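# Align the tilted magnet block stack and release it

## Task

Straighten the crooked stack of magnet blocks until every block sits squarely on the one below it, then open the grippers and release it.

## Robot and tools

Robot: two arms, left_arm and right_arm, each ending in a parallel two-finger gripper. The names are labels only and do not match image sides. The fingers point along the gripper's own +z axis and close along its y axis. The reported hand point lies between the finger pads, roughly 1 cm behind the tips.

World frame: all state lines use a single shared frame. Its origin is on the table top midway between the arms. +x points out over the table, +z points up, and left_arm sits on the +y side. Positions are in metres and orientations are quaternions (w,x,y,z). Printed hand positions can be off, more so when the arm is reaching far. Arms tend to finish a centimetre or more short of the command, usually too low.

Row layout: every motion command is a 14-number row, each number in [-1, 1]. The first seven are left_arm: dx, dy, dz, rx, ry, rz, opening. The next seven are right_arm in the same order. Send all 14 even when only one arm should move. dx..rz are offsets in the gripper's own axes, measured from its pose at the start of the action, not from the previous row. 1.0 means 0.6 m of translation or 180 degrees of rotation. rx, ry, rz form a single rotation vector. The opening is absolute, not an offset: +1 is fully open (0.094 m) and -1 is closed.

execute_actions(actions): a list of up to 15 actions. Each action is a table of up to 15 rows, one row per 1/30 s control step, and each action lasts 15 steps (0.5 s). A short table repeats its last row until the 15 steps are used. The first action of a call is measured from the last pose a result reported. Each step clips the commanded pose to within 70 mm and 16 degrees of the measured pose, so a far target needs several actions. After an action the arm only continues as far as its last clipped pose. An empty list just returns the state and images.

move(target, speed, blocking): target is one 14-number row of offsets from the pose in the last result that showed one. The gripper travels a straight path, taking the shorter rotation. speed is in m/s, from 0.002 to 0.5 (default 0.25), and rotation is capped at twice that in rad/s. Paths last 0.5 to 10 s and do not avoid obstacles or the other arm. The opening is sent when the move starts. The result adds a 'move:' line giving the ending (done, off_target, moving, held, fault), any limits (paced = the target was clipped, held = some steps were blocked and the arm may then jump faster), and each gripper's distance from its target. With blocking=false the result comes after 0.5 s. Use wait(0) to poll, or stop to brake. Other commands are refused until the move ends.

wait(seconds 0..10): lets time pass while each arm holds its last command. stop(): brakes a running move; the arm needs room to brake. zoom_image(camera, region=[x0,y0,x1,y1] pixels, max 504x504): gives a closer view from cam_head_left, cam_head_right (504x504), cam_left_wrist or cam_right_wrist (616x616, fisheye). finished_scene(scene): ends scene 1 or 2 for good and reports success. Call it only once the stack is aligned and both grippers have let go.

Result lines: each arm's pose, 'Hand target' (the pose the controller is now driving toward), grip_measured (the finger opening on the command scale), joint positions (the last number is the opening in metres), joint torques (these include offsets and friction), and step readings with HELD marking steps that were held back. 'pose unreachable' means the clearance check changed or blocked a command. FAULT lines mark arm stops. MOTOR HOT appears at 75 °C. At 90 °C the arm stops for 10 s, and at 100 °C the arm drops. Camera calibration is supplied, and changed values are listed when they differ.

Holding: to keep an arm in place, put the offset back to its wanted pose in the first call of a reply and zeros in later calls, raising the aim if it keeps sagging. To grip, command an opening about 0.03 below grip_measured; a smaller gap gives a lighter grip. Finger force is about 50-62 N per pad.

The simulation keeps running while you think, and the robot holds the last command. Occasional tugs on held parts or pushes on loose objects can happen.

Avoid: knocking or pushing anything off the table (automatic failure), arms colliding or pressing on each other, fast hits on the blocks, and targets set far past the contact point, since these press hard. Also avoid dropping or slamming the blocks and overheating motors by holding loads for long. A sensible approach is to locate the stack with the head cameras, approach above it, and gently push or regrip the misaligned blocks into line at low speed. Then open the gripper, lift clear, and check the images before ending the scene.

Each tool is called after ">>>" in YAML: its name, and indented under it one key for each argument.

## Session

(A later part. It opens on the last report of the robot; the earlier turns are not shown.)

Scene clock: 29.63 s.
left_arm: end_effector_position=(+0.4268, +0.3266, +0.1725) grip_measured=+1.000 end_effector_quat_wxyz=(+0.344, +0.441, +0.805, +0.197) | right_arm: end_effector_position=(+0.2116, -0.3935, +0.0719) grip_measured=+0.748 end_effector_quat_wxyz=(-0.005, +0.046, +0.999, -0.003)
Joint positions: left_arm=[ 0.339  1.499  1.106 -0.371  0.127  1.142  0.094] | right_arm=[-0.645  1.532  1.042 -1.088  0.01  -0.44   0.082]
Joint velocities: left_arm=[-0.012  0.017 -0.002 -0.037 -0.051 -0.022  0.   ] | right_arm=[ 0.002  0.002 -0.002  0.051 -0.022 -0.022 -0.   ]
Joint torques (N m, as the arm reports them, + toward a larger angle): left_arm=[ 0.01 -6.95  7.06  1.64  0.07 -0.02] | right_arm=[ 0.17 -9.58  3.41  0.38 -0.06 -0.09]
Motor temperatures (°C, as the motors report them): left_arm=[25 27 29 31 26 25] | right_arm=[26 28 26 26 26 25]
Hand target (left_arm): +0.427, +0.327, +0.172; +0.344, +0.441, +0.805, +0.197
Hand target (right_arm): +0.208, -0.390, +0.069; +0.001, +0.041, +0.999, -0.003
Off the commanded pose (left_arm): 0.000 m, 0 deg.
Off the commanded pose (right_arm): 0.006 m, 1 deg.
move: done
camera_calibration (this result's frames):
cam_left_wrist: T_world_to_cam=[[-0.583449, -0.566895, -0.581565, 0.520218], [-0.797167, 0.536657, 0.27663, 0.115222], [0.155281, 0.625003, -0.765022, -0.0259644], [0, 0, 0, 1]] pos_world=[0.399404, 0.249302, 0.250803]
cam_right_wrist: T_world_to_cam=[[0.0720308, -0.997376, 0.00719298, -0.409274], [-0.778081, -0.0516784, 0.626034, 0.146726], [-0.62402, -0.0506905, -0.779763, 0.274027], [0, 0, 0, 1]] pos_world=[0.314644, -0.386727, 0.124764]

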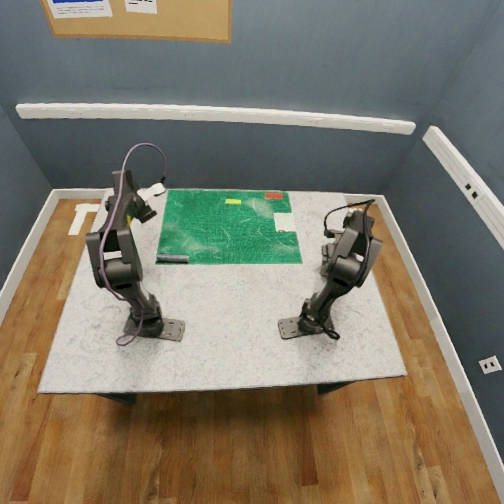

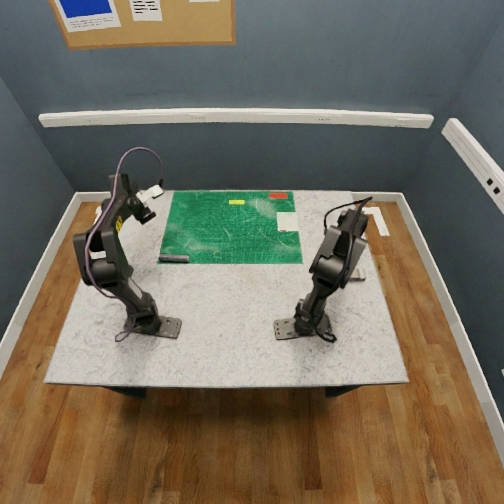

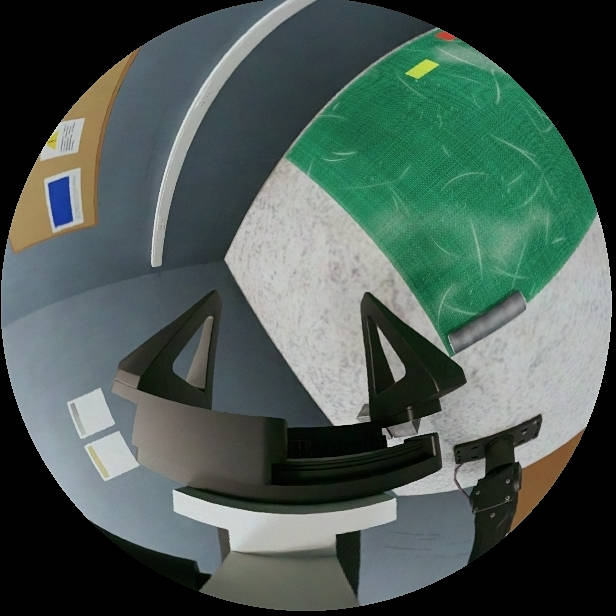

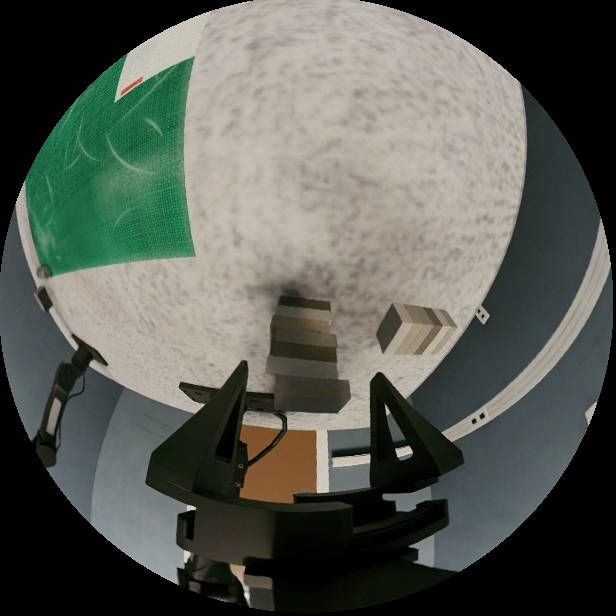

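>>> execute_actions:
  actions:
    - [[0,0,0,0,0,0,1,0.007,0.006,0.006,0,0,0,0.70],[0,0,0,0,0,0,1,0.008,0.007,0.008,0,0,0,0.64],[0,0,0,0,0,0,1,0.009,0.008,0.010,0,0,0,0.58],[0,0,0,0,0,0,1,0.010,0.009,0.012,0,0,0,0.52],[0,0,0,0,0,0,1,0.011,0.010,0.013,0,0,0,0.46],[0,0,0,0,0,0,1,0.012,0.010,0.014,0,0,0,0.40],[0,0,0,0,0,0,1,0.012,0.010,0.014,0,0,0,0.35],[0,0,0,0,0,0,1,0.012,0.010,0.014,0,0,0,0.30],[0,0,0,0,0,0,1,0.012,0.010,0.014,0,0,0,0.26],[0,0,0,0,0,0,1,0.012,0.010,0.014,0,0,0,0.22],[0,0,0,0,0,0,1,0.012,0.010,0.014,0,0,0,0.19],[0,0,0,0,0,0,1,0.012,0.010,0.014,0,0,0,0.16]]

Scene clock: 32.53 s.
left_arm: end_effector_position=(+0.4268, +0.3266, +0.1725) grip_measured=+1.000 end_effector_quat_wxyz=(+0.344, +0.441, +0.805, +0.197) | right_arm: end_effector_position=(+0.2038, -0.3889, +0.0625) grip_measured=+0.162 end_effector_quat_wxyz=(-0.016, +0.048, +0.999, +0.003)
Joint positions: left_arm=[ 0.339  1.499  1.106 -0.371  0.127  1.142  0.094] | right_arm=[-0.645  1.532  1.004 -1.075  0.01  -0.437  0.055]
Joint velocities: left_arm=[-0.022 -0.007 -0.007 -0.022 -0.051  0.007  0.   ] | right_arm=[ 0.017 -0.002  0.007 -0.051  0.022  0.007 -0.001]
Joint torques (N m, as the arm reports them, + toward a larger angle): left_arm=[ 0.04 -6.93  7.07  1.64  0.07 -0.02] | right_arm=[ 0.75 -9.37  4.39  0.32  0.03  0.02]
Motor temperatures (°C, as the motors report them): left_arm=[25 27 29 31 26 25] | right_arm=[26 28 26 26 26 25]
Hand target (left_arm): +0.427, +0.327, +0.172; +0.344, +0.441, +0.805, +0.197
Hand target (right_arm): +0.205, -0.387, +0.063; -0.005, +0.046, +0.999, -0.003
Off the commanded pose (left_arm): 0.000 m, 0 deg.
Off the commanded pose (right_arm): 0.002 m, 1 deg.
Step readings (end_effector_position):
0: left_arm (+0.4268, +0.3266, +0.1725) | right_arm (+0.2117, -0.3936, +0.0719)
1: left_arm (+0.4268, +0.3266, +0.1725) | right_arm (+0.2117, -0.3936, +0.0719)
2: left_arm (+0.4268, +0.3266, +0.1725) | right_arm (+0.2115, -0.3935, +0.0715)
4: left_arm (+0.4268, +0.3266, +0.1725) | right_arm (+0.2100, -0.3926, +0.0692)
8: left_arm (+0.4268, +0.3266, +0.1725) | right_arm (+0.2041, -0.3891, +0.0634)
15: end_effector_position above
camera_calibration (this result's frames):
cam_left_wrist: T_world_to_cam=[[-0.583449, -0.566895, -0.581565, 0.520218], [-0.797167, 0.536657, 0.27663, 0.115222], [0.155281, 0.625003, -0.765022, -0.0259644], [0, 0, 0, 1]] pos_world=[0.399404, 0.249302, 0.250803]
cam_right_wrist: T_world_to_cam=[[0.0693645, -0.997563, -0.00747411, -0.402673], [-0.764052, -0.0579417, 0.642548, 0.140416], [-0.641415, -0.0388594, -0.766209, 0.269415], [0, 0, 0, 1]] pos_world=[0.308023, -0.383087, 0.113195]

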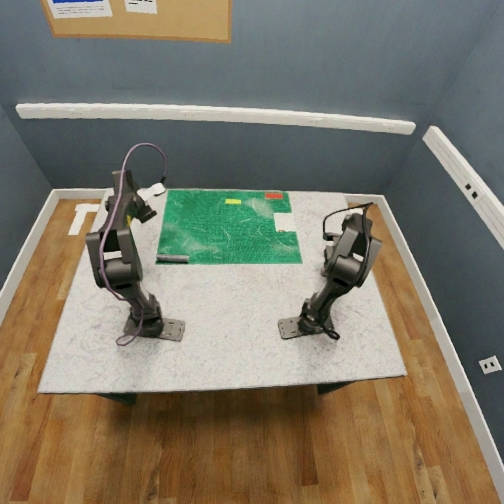

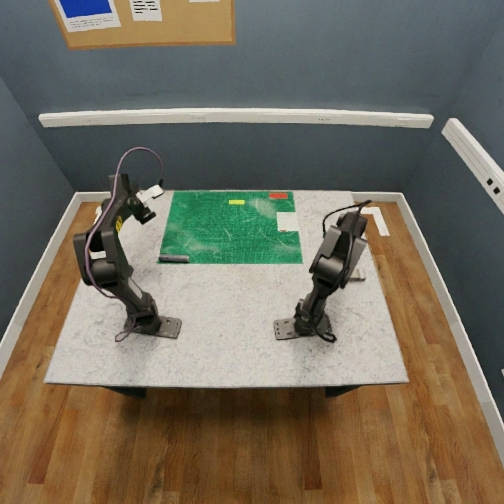

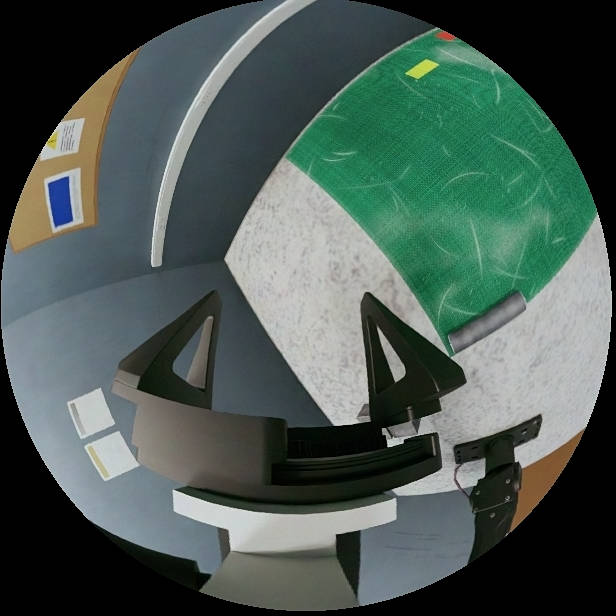

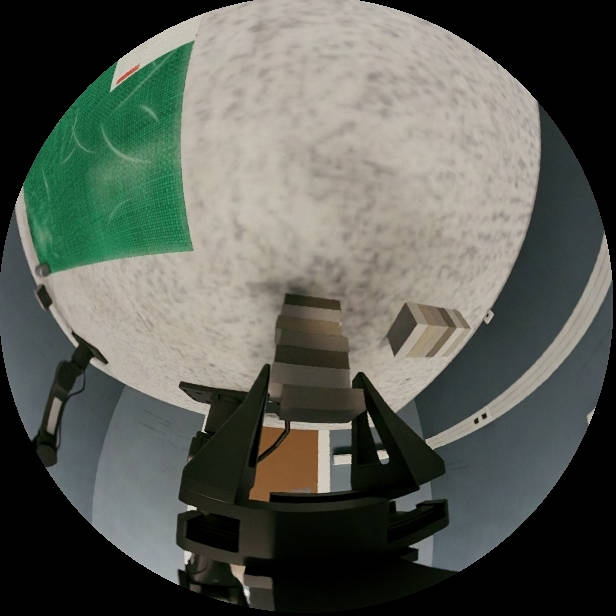

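>>> execute_actions:
  actions:
    - [[0,0,0,0,0,0,1,-0.003,-0.001,0,0,-0.003,0,0.15],[0,0,0,0,0,0,1,-0.005,-0.002,0,0,-0.005,0,0.14],[0,0,0,0,0,0,1,-0.007,-0.003,0,0,-0.007,0,0.13],[0,0,0,0,0,0,1,-0.007,-0.003,0,0,-0.007,0,0.12],[0,0,0,0,0,0,1,-0.007,-0.003,0,0,-0.007,0,0.11],[0,0,0,0,0,0,1,-0.007,-0.003,0,0,-0.007,0,0.10],[0,0,0,0,0,0,1,-0.007,-0.003,0,0,-0.007,0,0.085],[0,0,0,0,0,0,1,-0.007,-0.003,0,0,-0.007,0,0.07],[0,0,0,0,0,0,1,-0.007,-0.003,0,0,-0.007,0,0.055],[0,0,0,0,0,0,1,-0.007,-0.003,0,0,-0.007,0,0.04],[0,0,0,0,0,0,1,-0.007,-0.003,0,0,-0.007,0,0.025],[0,0,0,0,0,0,1,-0.007,-0.003,0,0,-0.007,0,0.01],[0,0,0,0,0,0,1,-0.007,-0.003,0,0,-0.007,0,-0.005],[0,0,0,0,0,0,1,-0.007,-0.003,0,0,-0.007,0,-0.02],[0,0,0,0,0,0,1,-0.007,-0.003,0,0,-0.007,0,-0.035]]
    - [[0,0,0,0,0,0,1,0,0,0,0,0,0,-0.05],[0,0,0,0,0,0,1,0,0,0,0,0,0,-0.065],[0,0,0,0,0,0,1,0,0,0,0,0,0,-0.08],[0,0,0,0,0,0,1,0,0,0,0,0,0,-0.095],[0,0,0,0,0,0,1,0,0,0,0,0,0,-0.11],[0,0,0,0,0,0,1,0,0,0,0,0,0,-0.125],[0,0,0,0,0,0,1,0,0,0,0,0,0,-0.14],[0,0,0,0,0,0,1,0,0,0,0,0,0,-0.155],[0,0,0,0,0,0,1,0,0,0,0,0,0,-0.17],[0,0,0,0,0,0,1,0,0,0,0,0,0,-0.185],[0,0,0,0,0,0,1,0,0,0,0,0,0,-0.20],[0,0,0,0,0,0,1,0,0,0,0,0,0,-0.215],[0,0,0,0,0,0,1,0,0,0,0,0,0,-0.23]]

>>> zoom_image:
  camera: "cam_right_wrist"
  region: [230, 280, 390, 440]

Scene clock: 34.27 s.
left_arm: end_effector_position=(+0.4268, +0.3266, +0.1725) grip_measured=+1.000 end_effector_quat_wxyz=(+0.344, +0.441, +0.805, +0.197) | right_arm: end_effector_position=(+0.2047, -0.3880, +0.0625) grip_measured=-0.140 end_effector_quat_wxyz=(-0.014, +0.048, +0.999, +0.006)
Joint positions: left_arm=[ 0.339  1.499  1.106 -0.371  0.127  1.142  0.094] | right_arm=[-0.645  1.532  1.004 -1.074  0.003 -0.437  0.04 ]
Joint velocities: left_arm=[-0.012 -0.007 -0.012  0.022  0.022 -0.037  0.   ] | right_arm=[-0.012 -0.007 -0.007  0.095  0.007  0.037 -0.001]
Joint torques (N m, as the arm reports them, + toward a larger angle): left_arm=[ 0.03 -6.92  7.06  1.63  0.08 -0.03] | right_arm=[ 0.03 -6.94  5.75  0.1   0.   -0.02]
Motor temperatures (°C, as the motors report them): left_arm=[25 27 29 31 26 25] | right_arm=[26 28 26 26 26 25]
Hand target (left_arm): +0.427, +0.327, +0.172; +0.344, +0.441, +0.805, +0.197
Hand target (right_arm): +0.205, -0.388, +0.063; -0.014, +0.048, +0.999, +0.006
Off the commanded pose (left_arm): 0.000 m, 0 deg.
Off the commanded pose (right_arm): 0.000 m, 0 deg.
Step readings (end_effector_position; steps 1 to 15: 1st action; 16 to 30: 2nd action):
0: left_arm (+0.4268, +0.3266, +0.1725) | right_arm (+0.2041, -0.3891, +0.0625)
1: left_arm (+0.4268, +0.3266, +0.1725) | right_arm (+0.2041, -0.3891, +0.0625)
2: left_arm (+0.4268, +0.3266, +0.1725) | right_arm (+0.2041, -0.3891, +0.0625)
4: left_arm (+0.4268, +0.3266, +0.1725) | right_arm (+0.2041, -0.3891, +0.0625)
8: left_arm (+0.4268, +0.3266, +0.1725) | right_arm (+0.2041, -0.3889, +0.0625)
15: left_arm (+0.4268, +0.3266, +0.1725) | right_arm (+0.2046, -0.3881, +0.0625)
16: left_arm (+0.4268, +0.3266, +0.1725) | right_arm (+0.2046, -0.3881, +0.0625)
17: left_arm (+0.4268, +0.3266, +0.1725) | right_arm (+0.2046, -0.3881, +0.0625)
19: left_arm (+0.4268, +0.3266, +0.1725) | right_arm (+0.2046, -0.3881, +0.0625)
23: left_arm (+0.4268, +0.3266, +0.1725) | right_arm (+0.2047, -0.3880, +0.0625)
30: end_effector_position above
camera_calibration (this result's frames):
cam_left_wrist: T_world_to_cam=[[-0.583449, -0.566895, -0.581565, 0.520218], [-0.797167, 0.536657, 0.27663, 0.115222], [0.155281, 0.625003, -0.765022, -0.0259644], [0, 0, 0, 1]] pos_world=[0.399404, 0.249302, 0.250803]
cam_right_wrist: T_world_to_cam=[[0.069195, -0.997525, -0.0124818, -0.401463], [-0.76693, -0.0611926, 0.638807, 0.140703], [-0.63799, -0.0346295, -0.769266, 0.271124], [0, 0, 0, 1]] pos_world=[0.308663, -0.38247, 0.113674]

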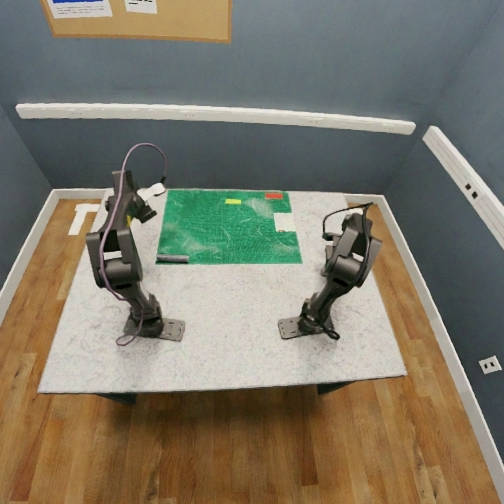

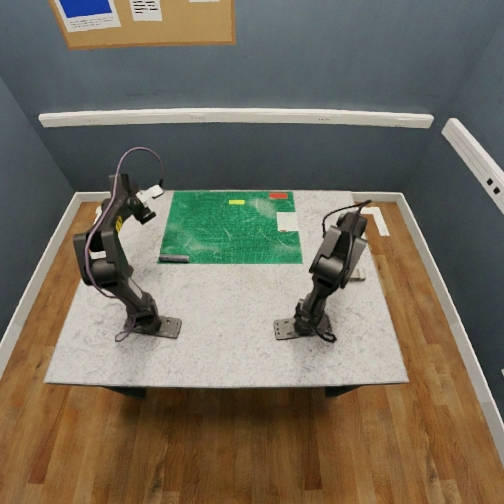

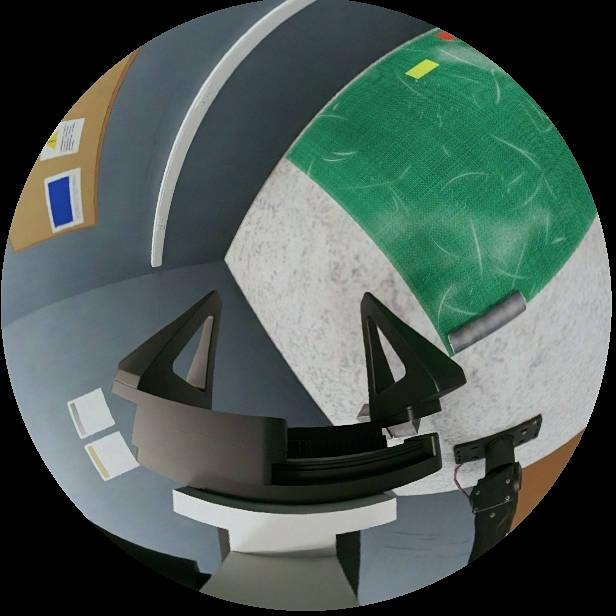

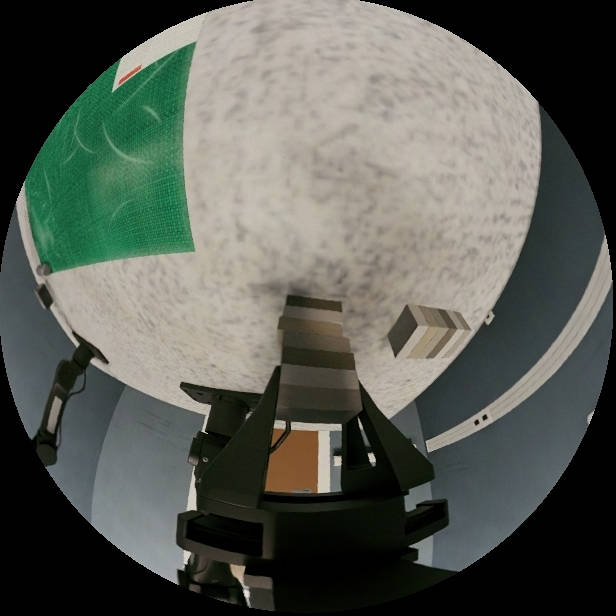

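Region (230, 280, 390, 440) of cam_right_wrist's 616x616 image, scaled by 3.150, with more detail than that image has.

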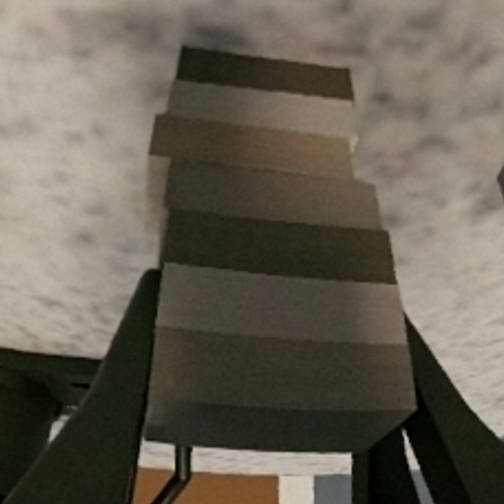

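>>> execute_actions:
  actions:
    - [[0,0,0,0,0,0,1,0,0,0.005,0,0,0,-0.09],[0,0,0,0,0,0,1,0,0,0.010,0,0,0,-0.03],[0,0,0,0,0,0,1,0,0.001,0.015,0,0,0,0.03],[0,0,0,0,0,0,1,0,0.002,0.020,0,-0.001,0,0.09],[0,0,0,0,0,0,1,-0.001,0.003,0.024,0,-0.002,0,0.14],[0,0,0,0,0,0,1,-0.001,0.004,0.028,0,-0.003,0,0.17],[0,0,0,0,0,0,1,-0.002,0.005,0.032,0,-0.004,0,0.17],[0,0,0,0,0,0,1,-0.002,0.005,0.036,0,-0.004,0,0.17],[0,0,0,0,0,0,1,-0.002,0.005,0.040,0,-0.004,0,0.17],[0,0,0,0,0,0,1,-0.002,0.005,0.044,0,-0.004,0,0.17],[0,0,0,0,0,0,1,-0.002,0.005,0.047,0,-0.004,0,0.17],[0,0,0,0,0,0,1,-0.002,0.005,0.050,0,-0.004,0,0.17]]

Scene clock: 35.23 s.
left_arm: end_effector_position=(+0.4268, +0.3266, +0.1725) grip_measured=+1.000 end_effector_quat_wxyz=(+0.344, +0.441, +0.805, +0.197) | right_arm: end_effector_position=(+0.2020, -0.3864, +0.0435) grip_measured=+0.168 end_effector_quat_wxyz=(-0.008, +0.049, +0.999, +0.003)
Joint positions: left_arm=[ 0.339  1.499  1.106 -0.371  0.127  1.142  0.094] | right_arm=[-0.645  1.532  0.924 -0.981  0.003 -0.434  0.055]
Joint velocities: left_arm=[-0.007  0.012 -0.002 -0.022 -0.051  0.051  0.   ] | right_arm=[ 0.017 -0.002 -0.037  0.125 -0.007 -0.066 -0.   ]
Joint torques (N m, as the arm reports them, + toward a larger angle): left_arm=[ 0.02 -6.94  7.06  1.64  0.07 -0.02] | right_arm=[ 0.85 -4.47  4.42  0.39 -0.05  0.03]
Motor temperatures (°C, as the motors report them): left_arm=[25 27 30 31 26 25] | right_arm=[26 28 26 26 26 25]
Hand target (left_arm): +0.427, +0.327, +0.172; +0.344, +0.441, +0.805, +0.197
Hand target (right_arm): +0.205, -0.384, +0.033; -0.008, +0.048, +0.999, +0.006
Off the commanded pose (left_arm): 0.000 m, 0 deg.
Off the commanded pose (right_arm): 0.012 m, 0 deg.
Step readings (end_effector_position):
0: left_arm (+0.4268, +0.3266, +0.1725) | right_arm (+0.2047, -0.3880, +0.0625)
1: left_arm (+0.4268, +0.3266, +0.1725) | right_arm (+0.2047, -0.3880, +0.0625)
2: left_arm (+0.4268, +0.3266, +0.1725) | right_arm (+0.2048, -0.3881, +0.0625)
4: left_arm (+0.4268, +0.3266, +0.1725) | right_arm (+0.2057, -0.3886, +0.0618)
8: left_arm (+0.4268, +0.3266, +0.1725) | right_arm (+0.2044, -0.3879, +0.0540)
15: end_effector_position above
camera_calibration (this result's frames):
cam_left_wrist: T_world_to_cam=[[-0.583449, -0.566895, -0.581565, 0.520218], [-0.797167, 0.536657, 0.27663, 0.115222], [0.155281, 0.625003, -0.765022, -0.0259644], [0, 0, 0, 1]] pos_world=[0.399404, 0.249302, 0.250803]
cam_right_wrist: T_world_to_cam=[[0.0662507, -0.997791, -0.0048715, -0.399775], [-0.774386, -0.0544948, 0.630362, 0.155358], [-0.629236, -0.0379895, -0.776286, 0.252067], [0, 0, 0, 1]] pos_world=[0.305402, -0.380849, 0.095797]

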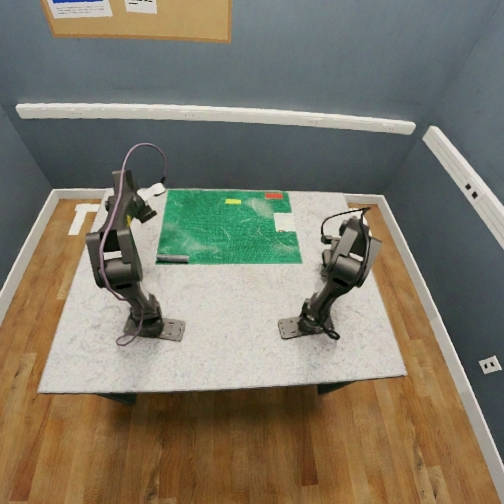

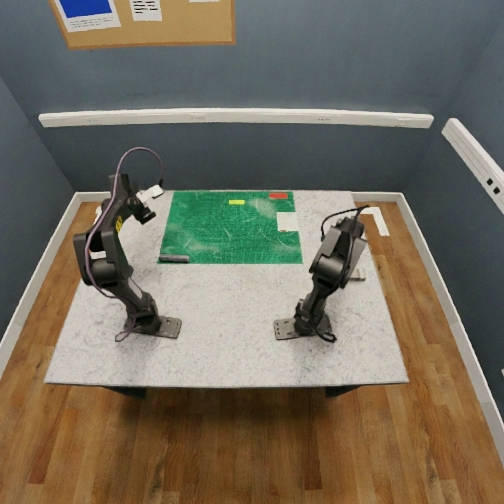

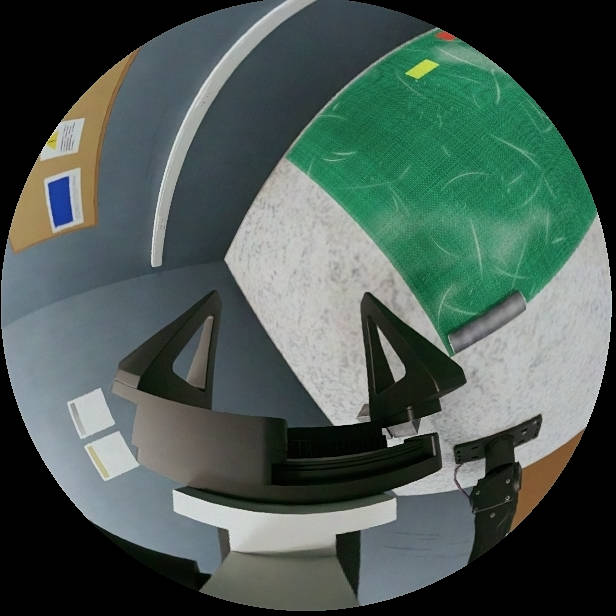

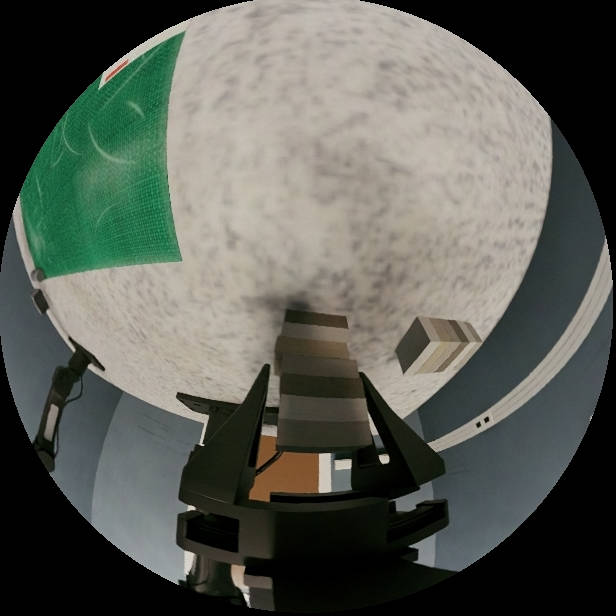

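>>> wait:
  seconds: 0

Scene clock: 35.37 s.
left_arm: end_effector_position=(+0.4268, +0.3266, +0.1725) grip_measured=+1.000 end_effector_quat_wxyz=(+0.344, +0.441, +0.805, +0.197) | right_arm: end_effector_position=(+0.2052, -0.3883, +0.0434) grip_measured=+0.168 end_effector_quat_wxyz=(-0.002, +0.049, +0.999, -0.001)
Joint positions: left_arm=[ 0.339  1.499  1.106 -0.371  0.127  1.142  0.094] | right_arm=[-0.645  1.532  0.924 -0.966  0.003 -0.434  0.055]
Joint velocities: left_arm=[-0.007 -0.022 -0.012 -0.051 -0.022 -0.022  0.   ] | right_arm=[-0.002  0.017 -0.007  0.095  0.081 -0.007 -0.   ]
Joint torques (N m, as the arm reports them, + toward a larger angle): left_arm=[ 0.04 -6.95  7.04  1.63  0.07 -0.02] | right_arm=[ 0.74 -4.51  4.11  0.32 -0.09  0.02]
Motor temperatures (°C, as the motors report them): left_arm=[25 27 30 31 26 25] | right_arm=[26 28 26 26 26 25]
Hand target (left_arm): +0.427, +0.327, +0.172; +0.344, +0.441, +0.805, +0.197
Hand target (right_arm): +0.205, -0.384, +0.033; -0.008, +0.048, +0.999, +0.006
Off the commanded pose (left_arm): 0.000 m, 0 deg.
Off the commanded pose (right_arm): 0.011 m, 1 deg.
camera_calibration (this result's frames):
cam_left_wrist: T_world_to_cam=[[-0.583449, -0.566895, -0.581565, 0.520218], [-0.797167, 0.536657, 0.27663, 0.115222], [0.155281, 0.625003, -0.765022, -0.0259644], [0, 0, 0, 1]] pos_world=[0.399404, 0.249302, 0.250803]
cam_right_wrist: T_world_to_cam=[[0.0658787, -0.997821, 0.00351935, -0.40216], [-0.782422, -0.049468, 0.62078, 0.161764], [-0.619254, -0.0436498, -0.783977, 0.250058], [0, 0, 0, 1]] pos_world=[0.307911, -0.382367, 0.0970349]

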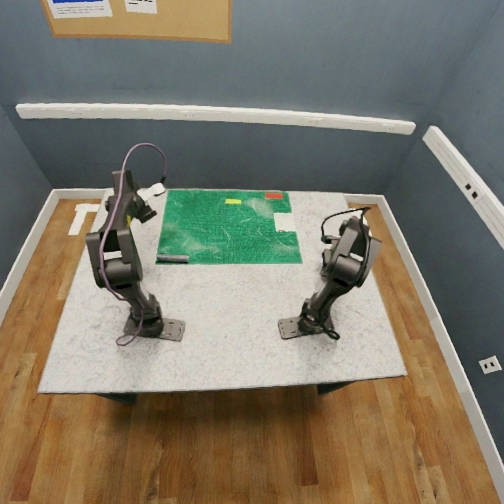

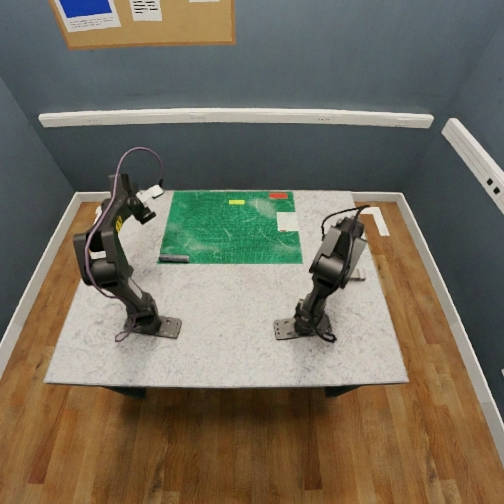

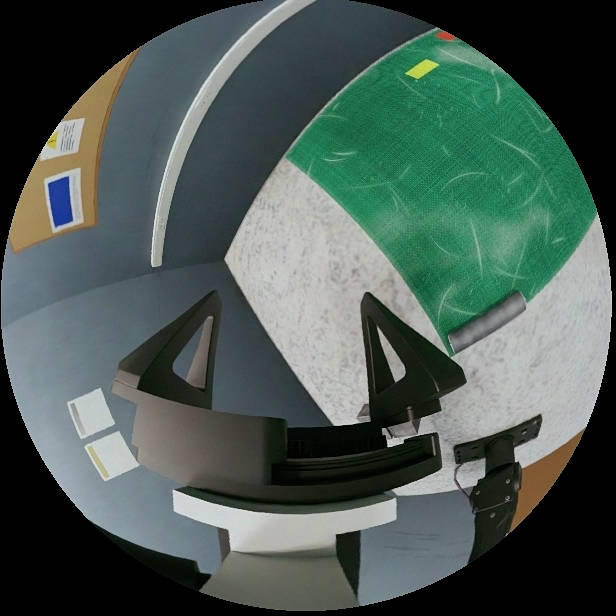

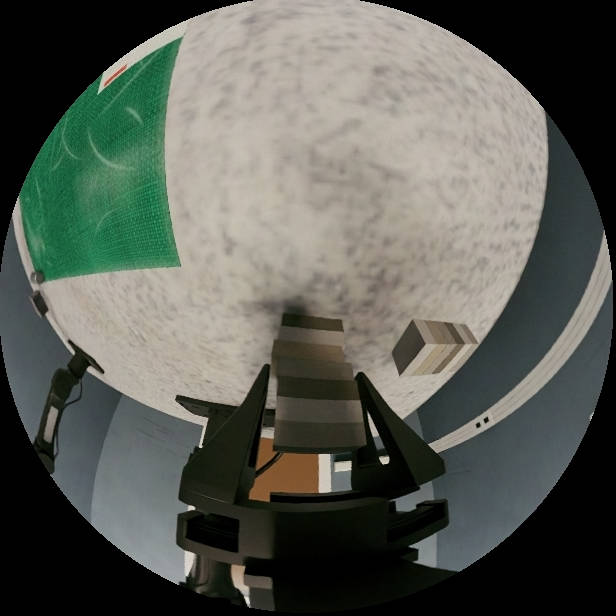

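>>> execute_actions:
  actions:
    - [[0,0,0,0,0,0,1,-0.003,0.004,0.003,0,0,0,0.14],[0,0,0,0,0,0,1,-0.003,0.004,0.003,0,0,0,0.11],[0,0,0,0,0,0,1,-0.003,0.004,0.003,0,0,0,0.08],[0,0,0,0,0,0,1,-0.003,0.004,0.003,0,0,0,0.055],[0,0,0,0,0,0,1,-0.003,0.004,0.003,0,0,0,0.03],[0,0,0,0,0,0,1,-0.003,0.004,0.003,0,0,0,0.005],[0,0,0,0,0,0,1,-0.003,0.004,0.003,0,0,0,-0.02],[0,0,0,0,0,0,1,-0.003,0.004,0.003,0,0,0,-0.04],[0,0,0,0,0,0,1,-0.003,0.004,0.003,0,0,0,-0.06],[0,0,0,0,0,0,1,-0.003,0.004,0.003,0,0,0,-0.08],[0,0,0,0,0,0,1,-0.003,0.004,0.003,0,0,0,-0.10],[0,0,0,0,0,0,1,-0.003,0.004,0.003,0,0,0,-0.12],[0,0,0,0,0,0,1,-0.003,0.004,0.003,0,0,0,-0.14],[0,0,0,0,0,0,1,-0.003,0.004,0.003,0,0,0,-0.165],[0,0,0,0,0,0,1,-0.003,0.004,0.003,0,0,0,-0.19]]

>>> zoom_image:
  camera: "cam_right_wrist"
  region: [230, 300, 390, 460]

Scene clock: 36.40 s.
left_arm: end_effector_position=(+0.4268, +0.3266, +0.1725) grip_measured=+1.000 end_effector_quat_wxyz=(+0.344, +0.441, +0.805, +0.197) | right_arm: end_effector_position=(+0.2071, -0.3854, +0.0434) grip_measured=-0.139 end_effector_quat_wxyz=(+0.001, +0.048, +0.999, +0.003)
Joint positions: left_arm=[ 0.339  1.499  1.106 -0.371  0.127  1.142  0.094] | right_arm=[-0.637  1.532  0.924 -0.965 -0.006 -0.429  0.04 ]
Joint velocities: left_arm=[ 0.002 -0.002 -0.002  0.022 -0.022 -0.007  0.   ] | right_arm=[-0.002  0.007 -0.007 -0.007 -0.051 -0.022 -0.   ]
Joint torques (N m, as the arm reports them, + toward a larger angle): left_arm=[ 0.04 -6.96  7.05  1.63  0.07 -0.02] | right_arm=[ 0.42 -6.42  5.35  0.21  0.04  0.02]
Motor temperatures (°C, as the motors report them): left_arm=[25 27 30 31 26 25] | right_arm=[26 28 26 26 26 25]
Hand target (left_arm): +0.427, +0.327, +0.172; +0.344, +0.441, +0.805, +0.197
Hand target (right_arm): +0.207, -0.386, +0.042; -0.002, +0.049, +0.999, -0.001
Off the commanded pose (left_arm): 0.000 m, 0 deg.
Off the commanded pose (right_arm): 0.002 m, 1 deg.
Step readings (end_effector_position):
0: left_arm (+0.4268, +0.3266, +0.1725) | right_arm (+0.2066, -0.3891, +0.0434)
1: left_arm (+0.4268, +0.3266, +0.1725) | right_arm (+0.2066, -0.3891, +0.0434)
2: left_arm (+0.4268, +0.3266, +0.1725) | right_arm (+0.2067, -0.3885, +0.0434)
4: left_arm (+0.4268, +0.3266, +0.1725) | right_arm (+0.2070, -0.3873, +0.0434)
8: left_arm (+0.4268, +0.3266, +0.1725) | right_arm (+0.2071, -0.3856, +0.0434)
15: end_effector_position above
camera_calibration (this result's frames):
cam_left_wrist: T_world_to_cam=[[-0.583449, -0.566895, -0.581565, 0.520218], [-0.797167, 0.536657, 0.27663, 0.115222], [0.155281, 0.625003, -0.765022, -0.0259644], [0, 0, 0, 1]] pos_world=[0.399404, 0.249302, 0.250803]
cam_right_wrist: T_world_to_cam=[[0.0681436, -0.99767, -0.00330868, -0.399536], [-0.785442, -0.0556922, 0.616425, 0.161796], [-0.615173, -0.0394067, -0.787407, 0.252292], [0, 0, 0, 1]] pos_world=[0.30951, -0.379652, 0.0975993]

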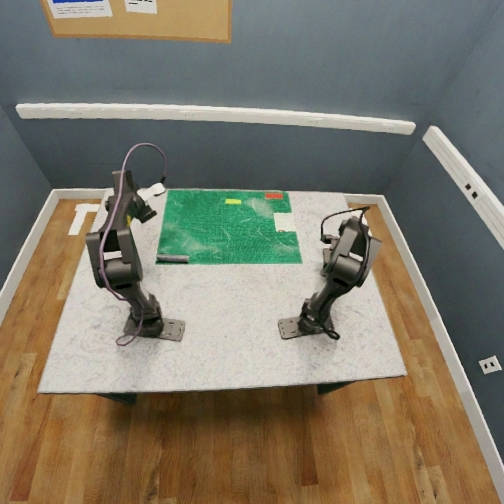

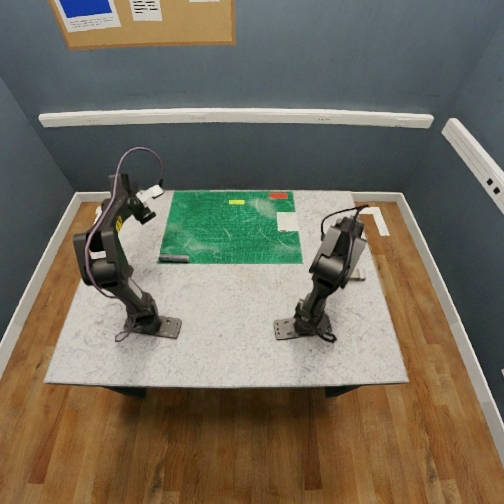

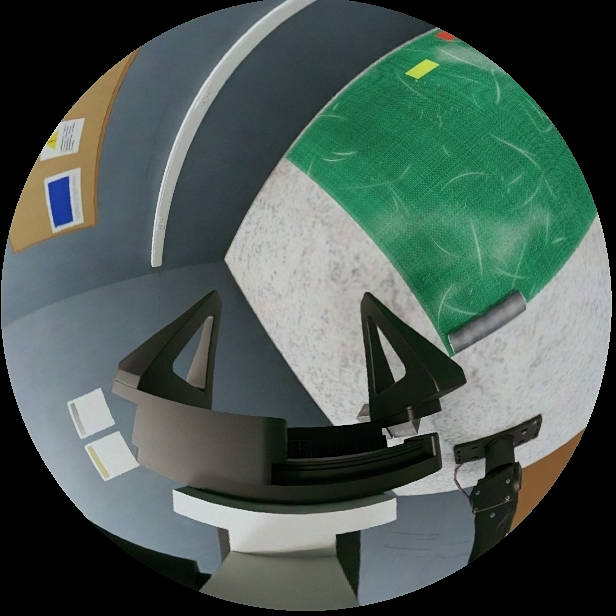

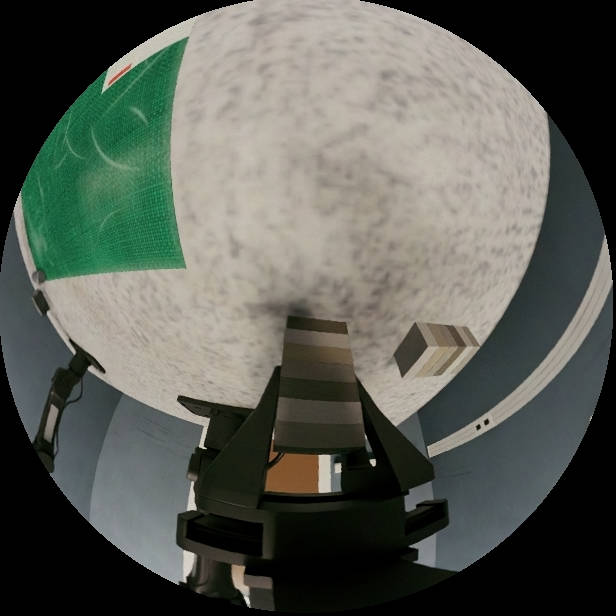

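Region (230, 300, 390, 460) of cam_right_wrist's 616x616 image, scaled by 3.150, with more detail than that image has.

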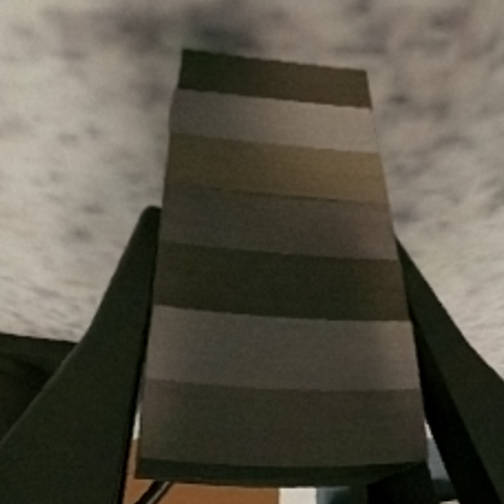

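>>> zoom_image:
  camera: "cam_right_wrist"
  region: [275, 308, 365, 378]

Region (275, 308, 365, 378) of cam_right_wrist's 616x616 image, scaled by 5.600, with more detail than that image has.

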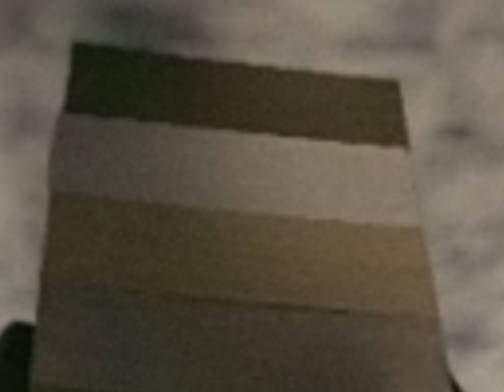

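>>> move:
  target: [0,0,0,0,0,0,1,0.003,0,0.047,0,-0.25,0,0.25]
  speed: 0.25

Scene clock: 39.67 s.
left_arm: end_effector_position=(+0.4268, +0.3266, +0.1725) grip_measured=+1.000 end_effector_quat_wxyz=(+0.344, +0.441, +0.805, +0.197) | right_arm: end_effector_position=(+0.2094, -0.3898, +0.0170) grip_measured=+0.248 end_effector_quat_wxyz=(+0.379, +0.050, +0.924, -0.021)
Joint positions: left_arm=[ 0.339  1.499  1.106 -0.371  0.127  1.142  0.094] | right_arm=[-1.009  1.116  0.217 -0.064 -0.522 -0.622  0.059]
Joint velocities: left_arm=[-0.002 -0.012 -0.007 -0.022 -0.125  0.037  0.   ] | right_arm=[-0.002 -0.007 -0.002  0.066 -0.037 -0.037  0.   ]
Joint torques (N m, as the arm reports them, + toward a larger angle): left_arm=[ 0.01 -6.96  7.05  1.64  0.07 -0.03] | right_arm=[-0.69 -2.37  4.1   1.46 -0.42 -0.03]
Motor temperatures (°C, as the motors report them): left_arm=[25 27 30 31 26 25] | right_arm=[26 28 26 26 26 25]
Hand target (left_arm): +0.427, +0.327, +0.172; +0.344, +0.441, +0.805, +0.197
Hand target (right_arm): +0.207, -0.384, +0.013; +0.384, +0.050, +0.922, -0.011
Off the commanded pose (left_arm): 0.000 m, 0 deg.
Off the commanded pose (right_arm): 0.007 m, 1 deg.
move: done
camera_calibration (this result's frames):
cam_left_wrist: T_world_to_cam=[[-0.583449, -0.566895, -0.581565, 0.520218], [-0.797167, 0.536657, 0.27663, 0.115222], [0.155281, 0.625003, -0.765022, -0.0259644], [0, 0, 0, 1]] pos_world=[0.399404, 0.249302, 0.250803]
cam_right_wrist: T_world_to_cam=[[0.00801021, -0.993034, 0.117555, -0.391832], [-0.99416, -0.0205601, -0.105937, 0.249396], [0.107616, -0.11602, -0.9874, 0.0548931], [0, 0, 0, 1]] pos_world=[0.245171, -0.377606, 0.126683]

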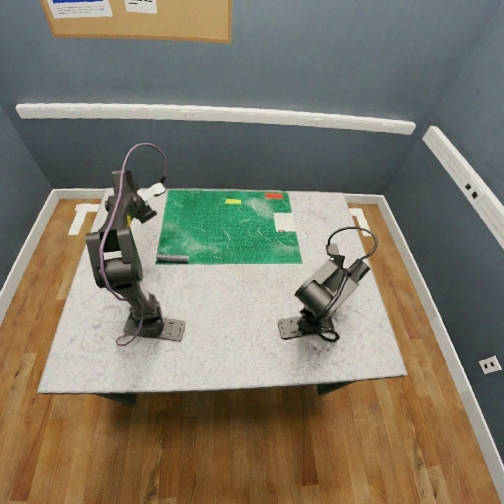

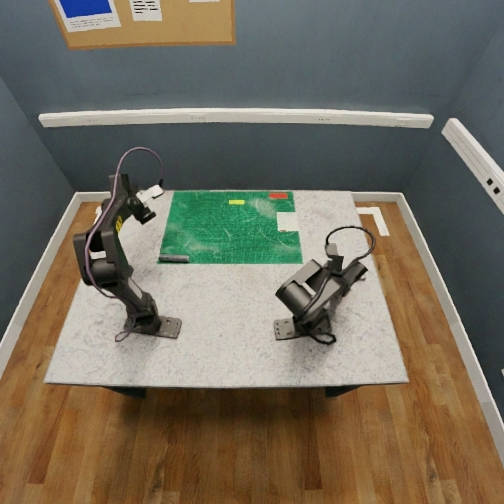

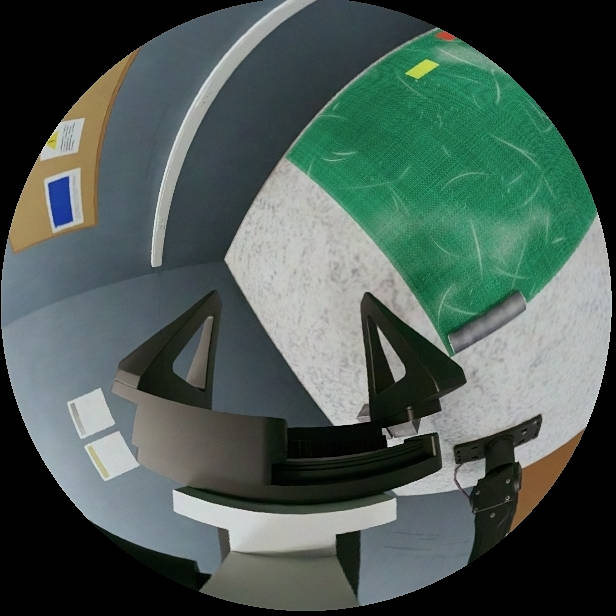

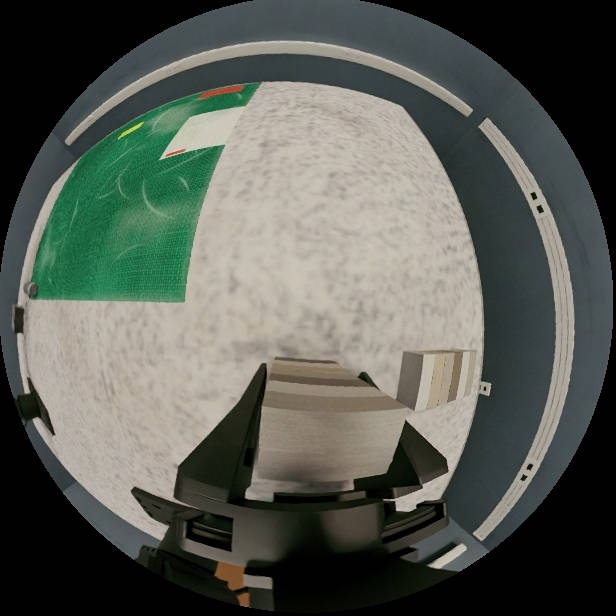

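>>> zoom_image:
  camera: "cam_right_wrist"
  region: [235, 335, 415, 505]

Region (235, 335, 415, 505) of cam_right_wrist's 616x616 image, scaled by 2.800, with more detail than that image has.

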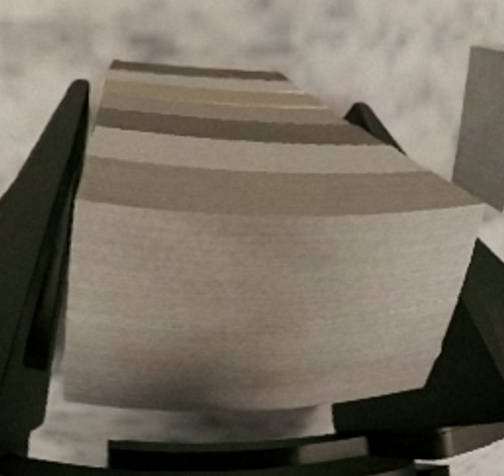

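>>> execute_actions:
  actions:
    - [[0,0,0,0,0,0,1,0,0.009,0,-0.005,0,-0.004,0.22],[0,0,0,0,0,0,1,0,0.010,0,-0.005,0,-0.004,0.19],[0,0,0,0,0,0,1,0,0.011,0,-0.005,0,-0.004,0.16],[0,0,0,0,0,0,1,0,0.011,0,-0.005,0,-0.004,0.14],[0,0,0,0,0,0,1,0,0.011,0,-0.005,0,-0.004,0.12],[0,0,0,0,0,0,1,0,0.011,0,-0.005,0,-0.004,0.10],[0,0,0,0,0,0,1,0,0.011,0,-0.005,0,-0.004,0.085],[0,0,0,0,0,0,1,0,0.011,0,-0.005,0,-0.004,0.07],[0,0,0,0,0,0,1,0,0.011,0,-0.005,0,-0.004,0.055],[0,0,0,0,0,0,1,0,0.011,0,-0.005,0,-0.004,0.04],[0,0,0,0,0,0,1,0,0.011,0,-0.005,0,-0.004,0.025],[0,0,0,0,0,0,1,0,0.011,0,-0.005,0,-0.004,0.01],[0,0,0,0,0,0,1,0,0.011,0,-0.005,0,-0.004,-0.005],[0,0,0,0,0,0,1,0,0.011,0,-0.005,0,-0.004,-0.02],[0,0,0,0,0,0,1,0,0.011,0,-0.005,0,-0.004,-0.035]]
    - [[0,0,0,0,0,0,1,0,0.003,0,-0.003,0,0,-0.05],[0,0,0,0,0,0,1,0,0.003,0,-0.003,0,0,-0.062],[0,0,0,0,0,0,1,0,0.003,0,-0.003,0,0,-0.074],[0,0,0,0,0,0,1,0,0.003,0,-0.003,0,0,-0.086],[0,0,0,0,0,0,1,0,0.003,0,-0.003,0,0,-0.098],[0,0,0,0,0,0,1,0,0.003,0,-0.003,0,0,-0.11],[0,0,0,0,0,0,1,0,0.003,0,-0.003,0,0,-0.122],[0,0,0,0,0,0,1,0,0.003,0,-0.003,0,0,-0.134],[0,0,0,0,0,0,1,0,0.003,0,-0.003,0,0,-0.146],[0,0,0,0,0,0,1,0,0.003,0,-0.003,0,0,-0.16],[0,0,0,0,0,0,1,0,0.003,0,-0.003,0,0,-0.175],[0,0,0,0,0,0,1,0,0.003,0,-0.003,0,0,-0.19]]

>>> zoom_image:
  camera: "cam_right_wrist"
  region: [235, 335, 415, 505]

Scene clock: 42.00 s.
left_arm: end_effector_position=(+0.4268, +0.3266, +0.1725) grip_measured=+1.000 end_effector_quat_wxyz=(+0.344, +0.441, +0.805, +0.197) | right_arm: end_effector_position=(+0.2109, -0.3856, +0.0167) grip_measured=-0.139 end_effector_quat_wxyz=(+0.380, +0.043, +0.924, -0.015)
Joint positions: left_arm=[ 0.339  1.499  1.106 -0.371  0.127  1.142  0.094] | right_arm=[-0.997  1.116  0.217 -0.069 -0.528 -0.623  0.04 ]
Joint velocities: left_arm=[-0.002  0.002 -0.007 -0.007 -0.066  0.007  0.   ] | right_arm=[-0.007  0.002 -0.007  0.051 -0.095  0.022 -0.001]
Joint torques (N m, as the arm reports them, + toward a larger angle): left_arm=[ 0.04 -6.91  7.06  1.64  0.07 -0.02] | right_arm=[ 0.01 -1.98  5.74  1.29 -0.22  0.  ]
Motor temperatures (°C, as the motors report them): left_arm=[25 27 30 31 26 25] | right_arm=[26 28 26 27 26 25]
Hand target (left_arm): +0.427, +0.327, +0.172; +0.344, +0.441, +0.805, +0.197
Hand target (right_arm): +0.211, -0.385, +0.017; +0.379, +0.042, +0.924, -0.014
Off the commanded pose (left_arm): 0.000 m, 0 deg.
Off the commanded pose (right_arm): 0.000 m, 0 deg.
Step readings (end_effector_position; steps 1 to 15: 1st action; 16 to 30: 2nd action):
0: left_arm (+0.4268, +0.3266, +0.1725) | right_arm (+0.2097, -0.3900, +0.0172)
1: left_arm (+0.4268, +0.3266, +0.1725) | right_arm (+0.2097, -0.3900, +0.0172)
2: left_arm (+0.4268, +0.3266, +0.1725) | right_arm (+0.2097, -0.3899, +0.0171)
4: left_arm (+0.4268, +0.3266, +0.1725) | right_arm (+0.2102, -0.3889, +0.0171)
8: left_arm (+0.4268, +0.3266, +0.1725) | right_arm (+0.2105, -0.3884, +0.0170)
15: left_arm (+0.4268, +0.3266, +0.1725) | right_arm (+0.2107, -0.3870, +0.0167)
16: left_arm (+0.4268, +0.3266, +0.1725) | right_arm (+0.2108, -0.3867, +0.0168)
17: left_arm (+0.4268, +0.3266, +0.1725) | right_arm (+0.2108, -0.3865, +0.0168)
19: left_arm (+0.4268, +0.3266, +0.1725) | right_arm (+0.2109, -0.3859, +0.0167)
23: left_arm (+0.4268, +0.3266, +0.1725) | right_arm (+0.2109, -0.3856, +0.0167)
30: end_effector_position above
camera_calibration (this result's frames):
cam_left_wrist: T_world_to_cam=[[-0.583449, -0.566895, -0.581565, 0.520218], [-0.797167, 0.536657, 0.27663, 0.115222], [0.155281, 0.625003, -0.765022, -0.0259644], [0, 0, 0, 1]] pos_world=[0.399404, 0.249302, 0.250803]
cam_right_wrist: T_world_to_cam=[[0.0242606, -0.993521, 0.111026, -0.391085], [-0.993669, -0.0361513, -0.106373, 0.244772], [0.109697, -0.107743, -0.988108, 0.0577399], [0, 0, 0, 1]] pos_world=[0.246376, -0.373481, 0.126511]

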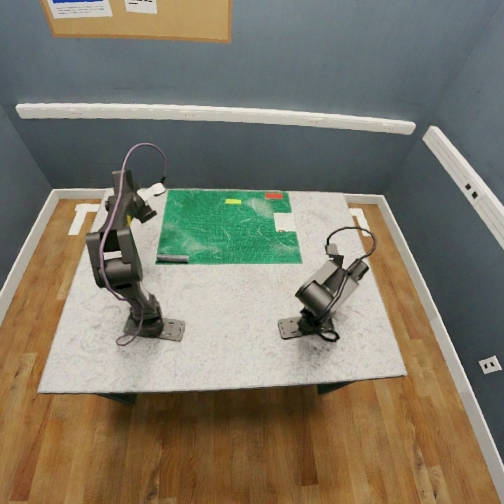

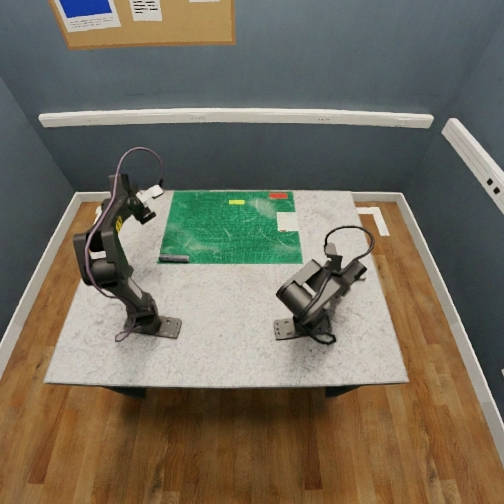

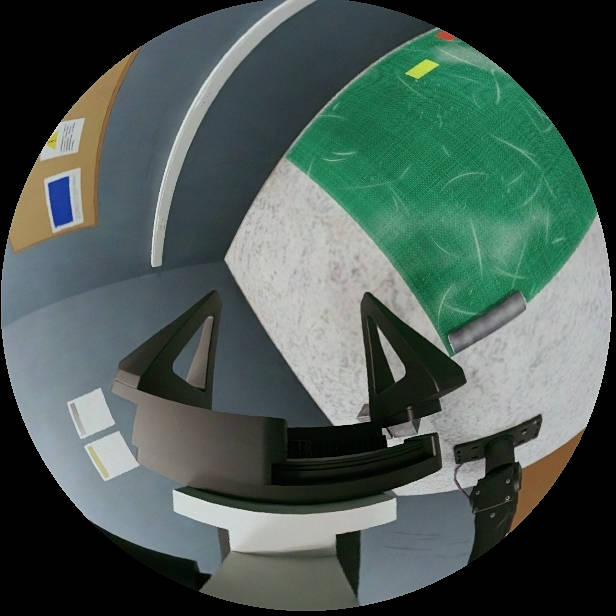

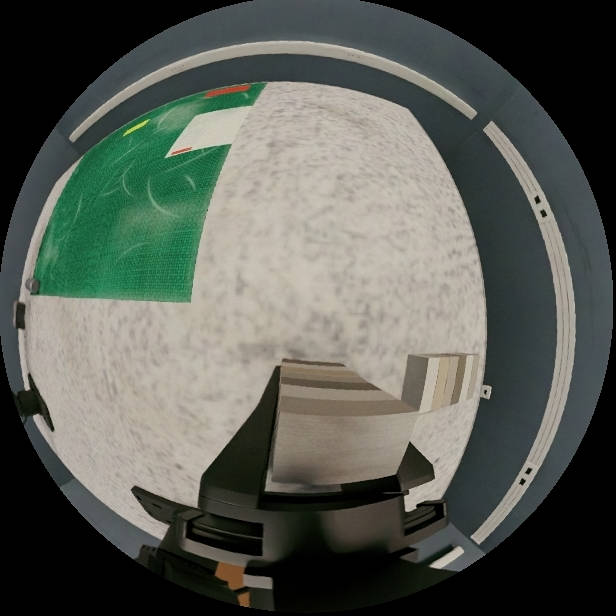

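Region (235, 335, 415, 505) of cam_right_wrist's 616x616 image, scaled by 2.800, with more detail than that image has.

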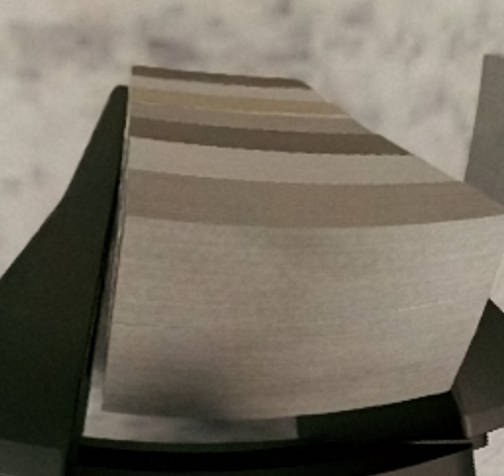

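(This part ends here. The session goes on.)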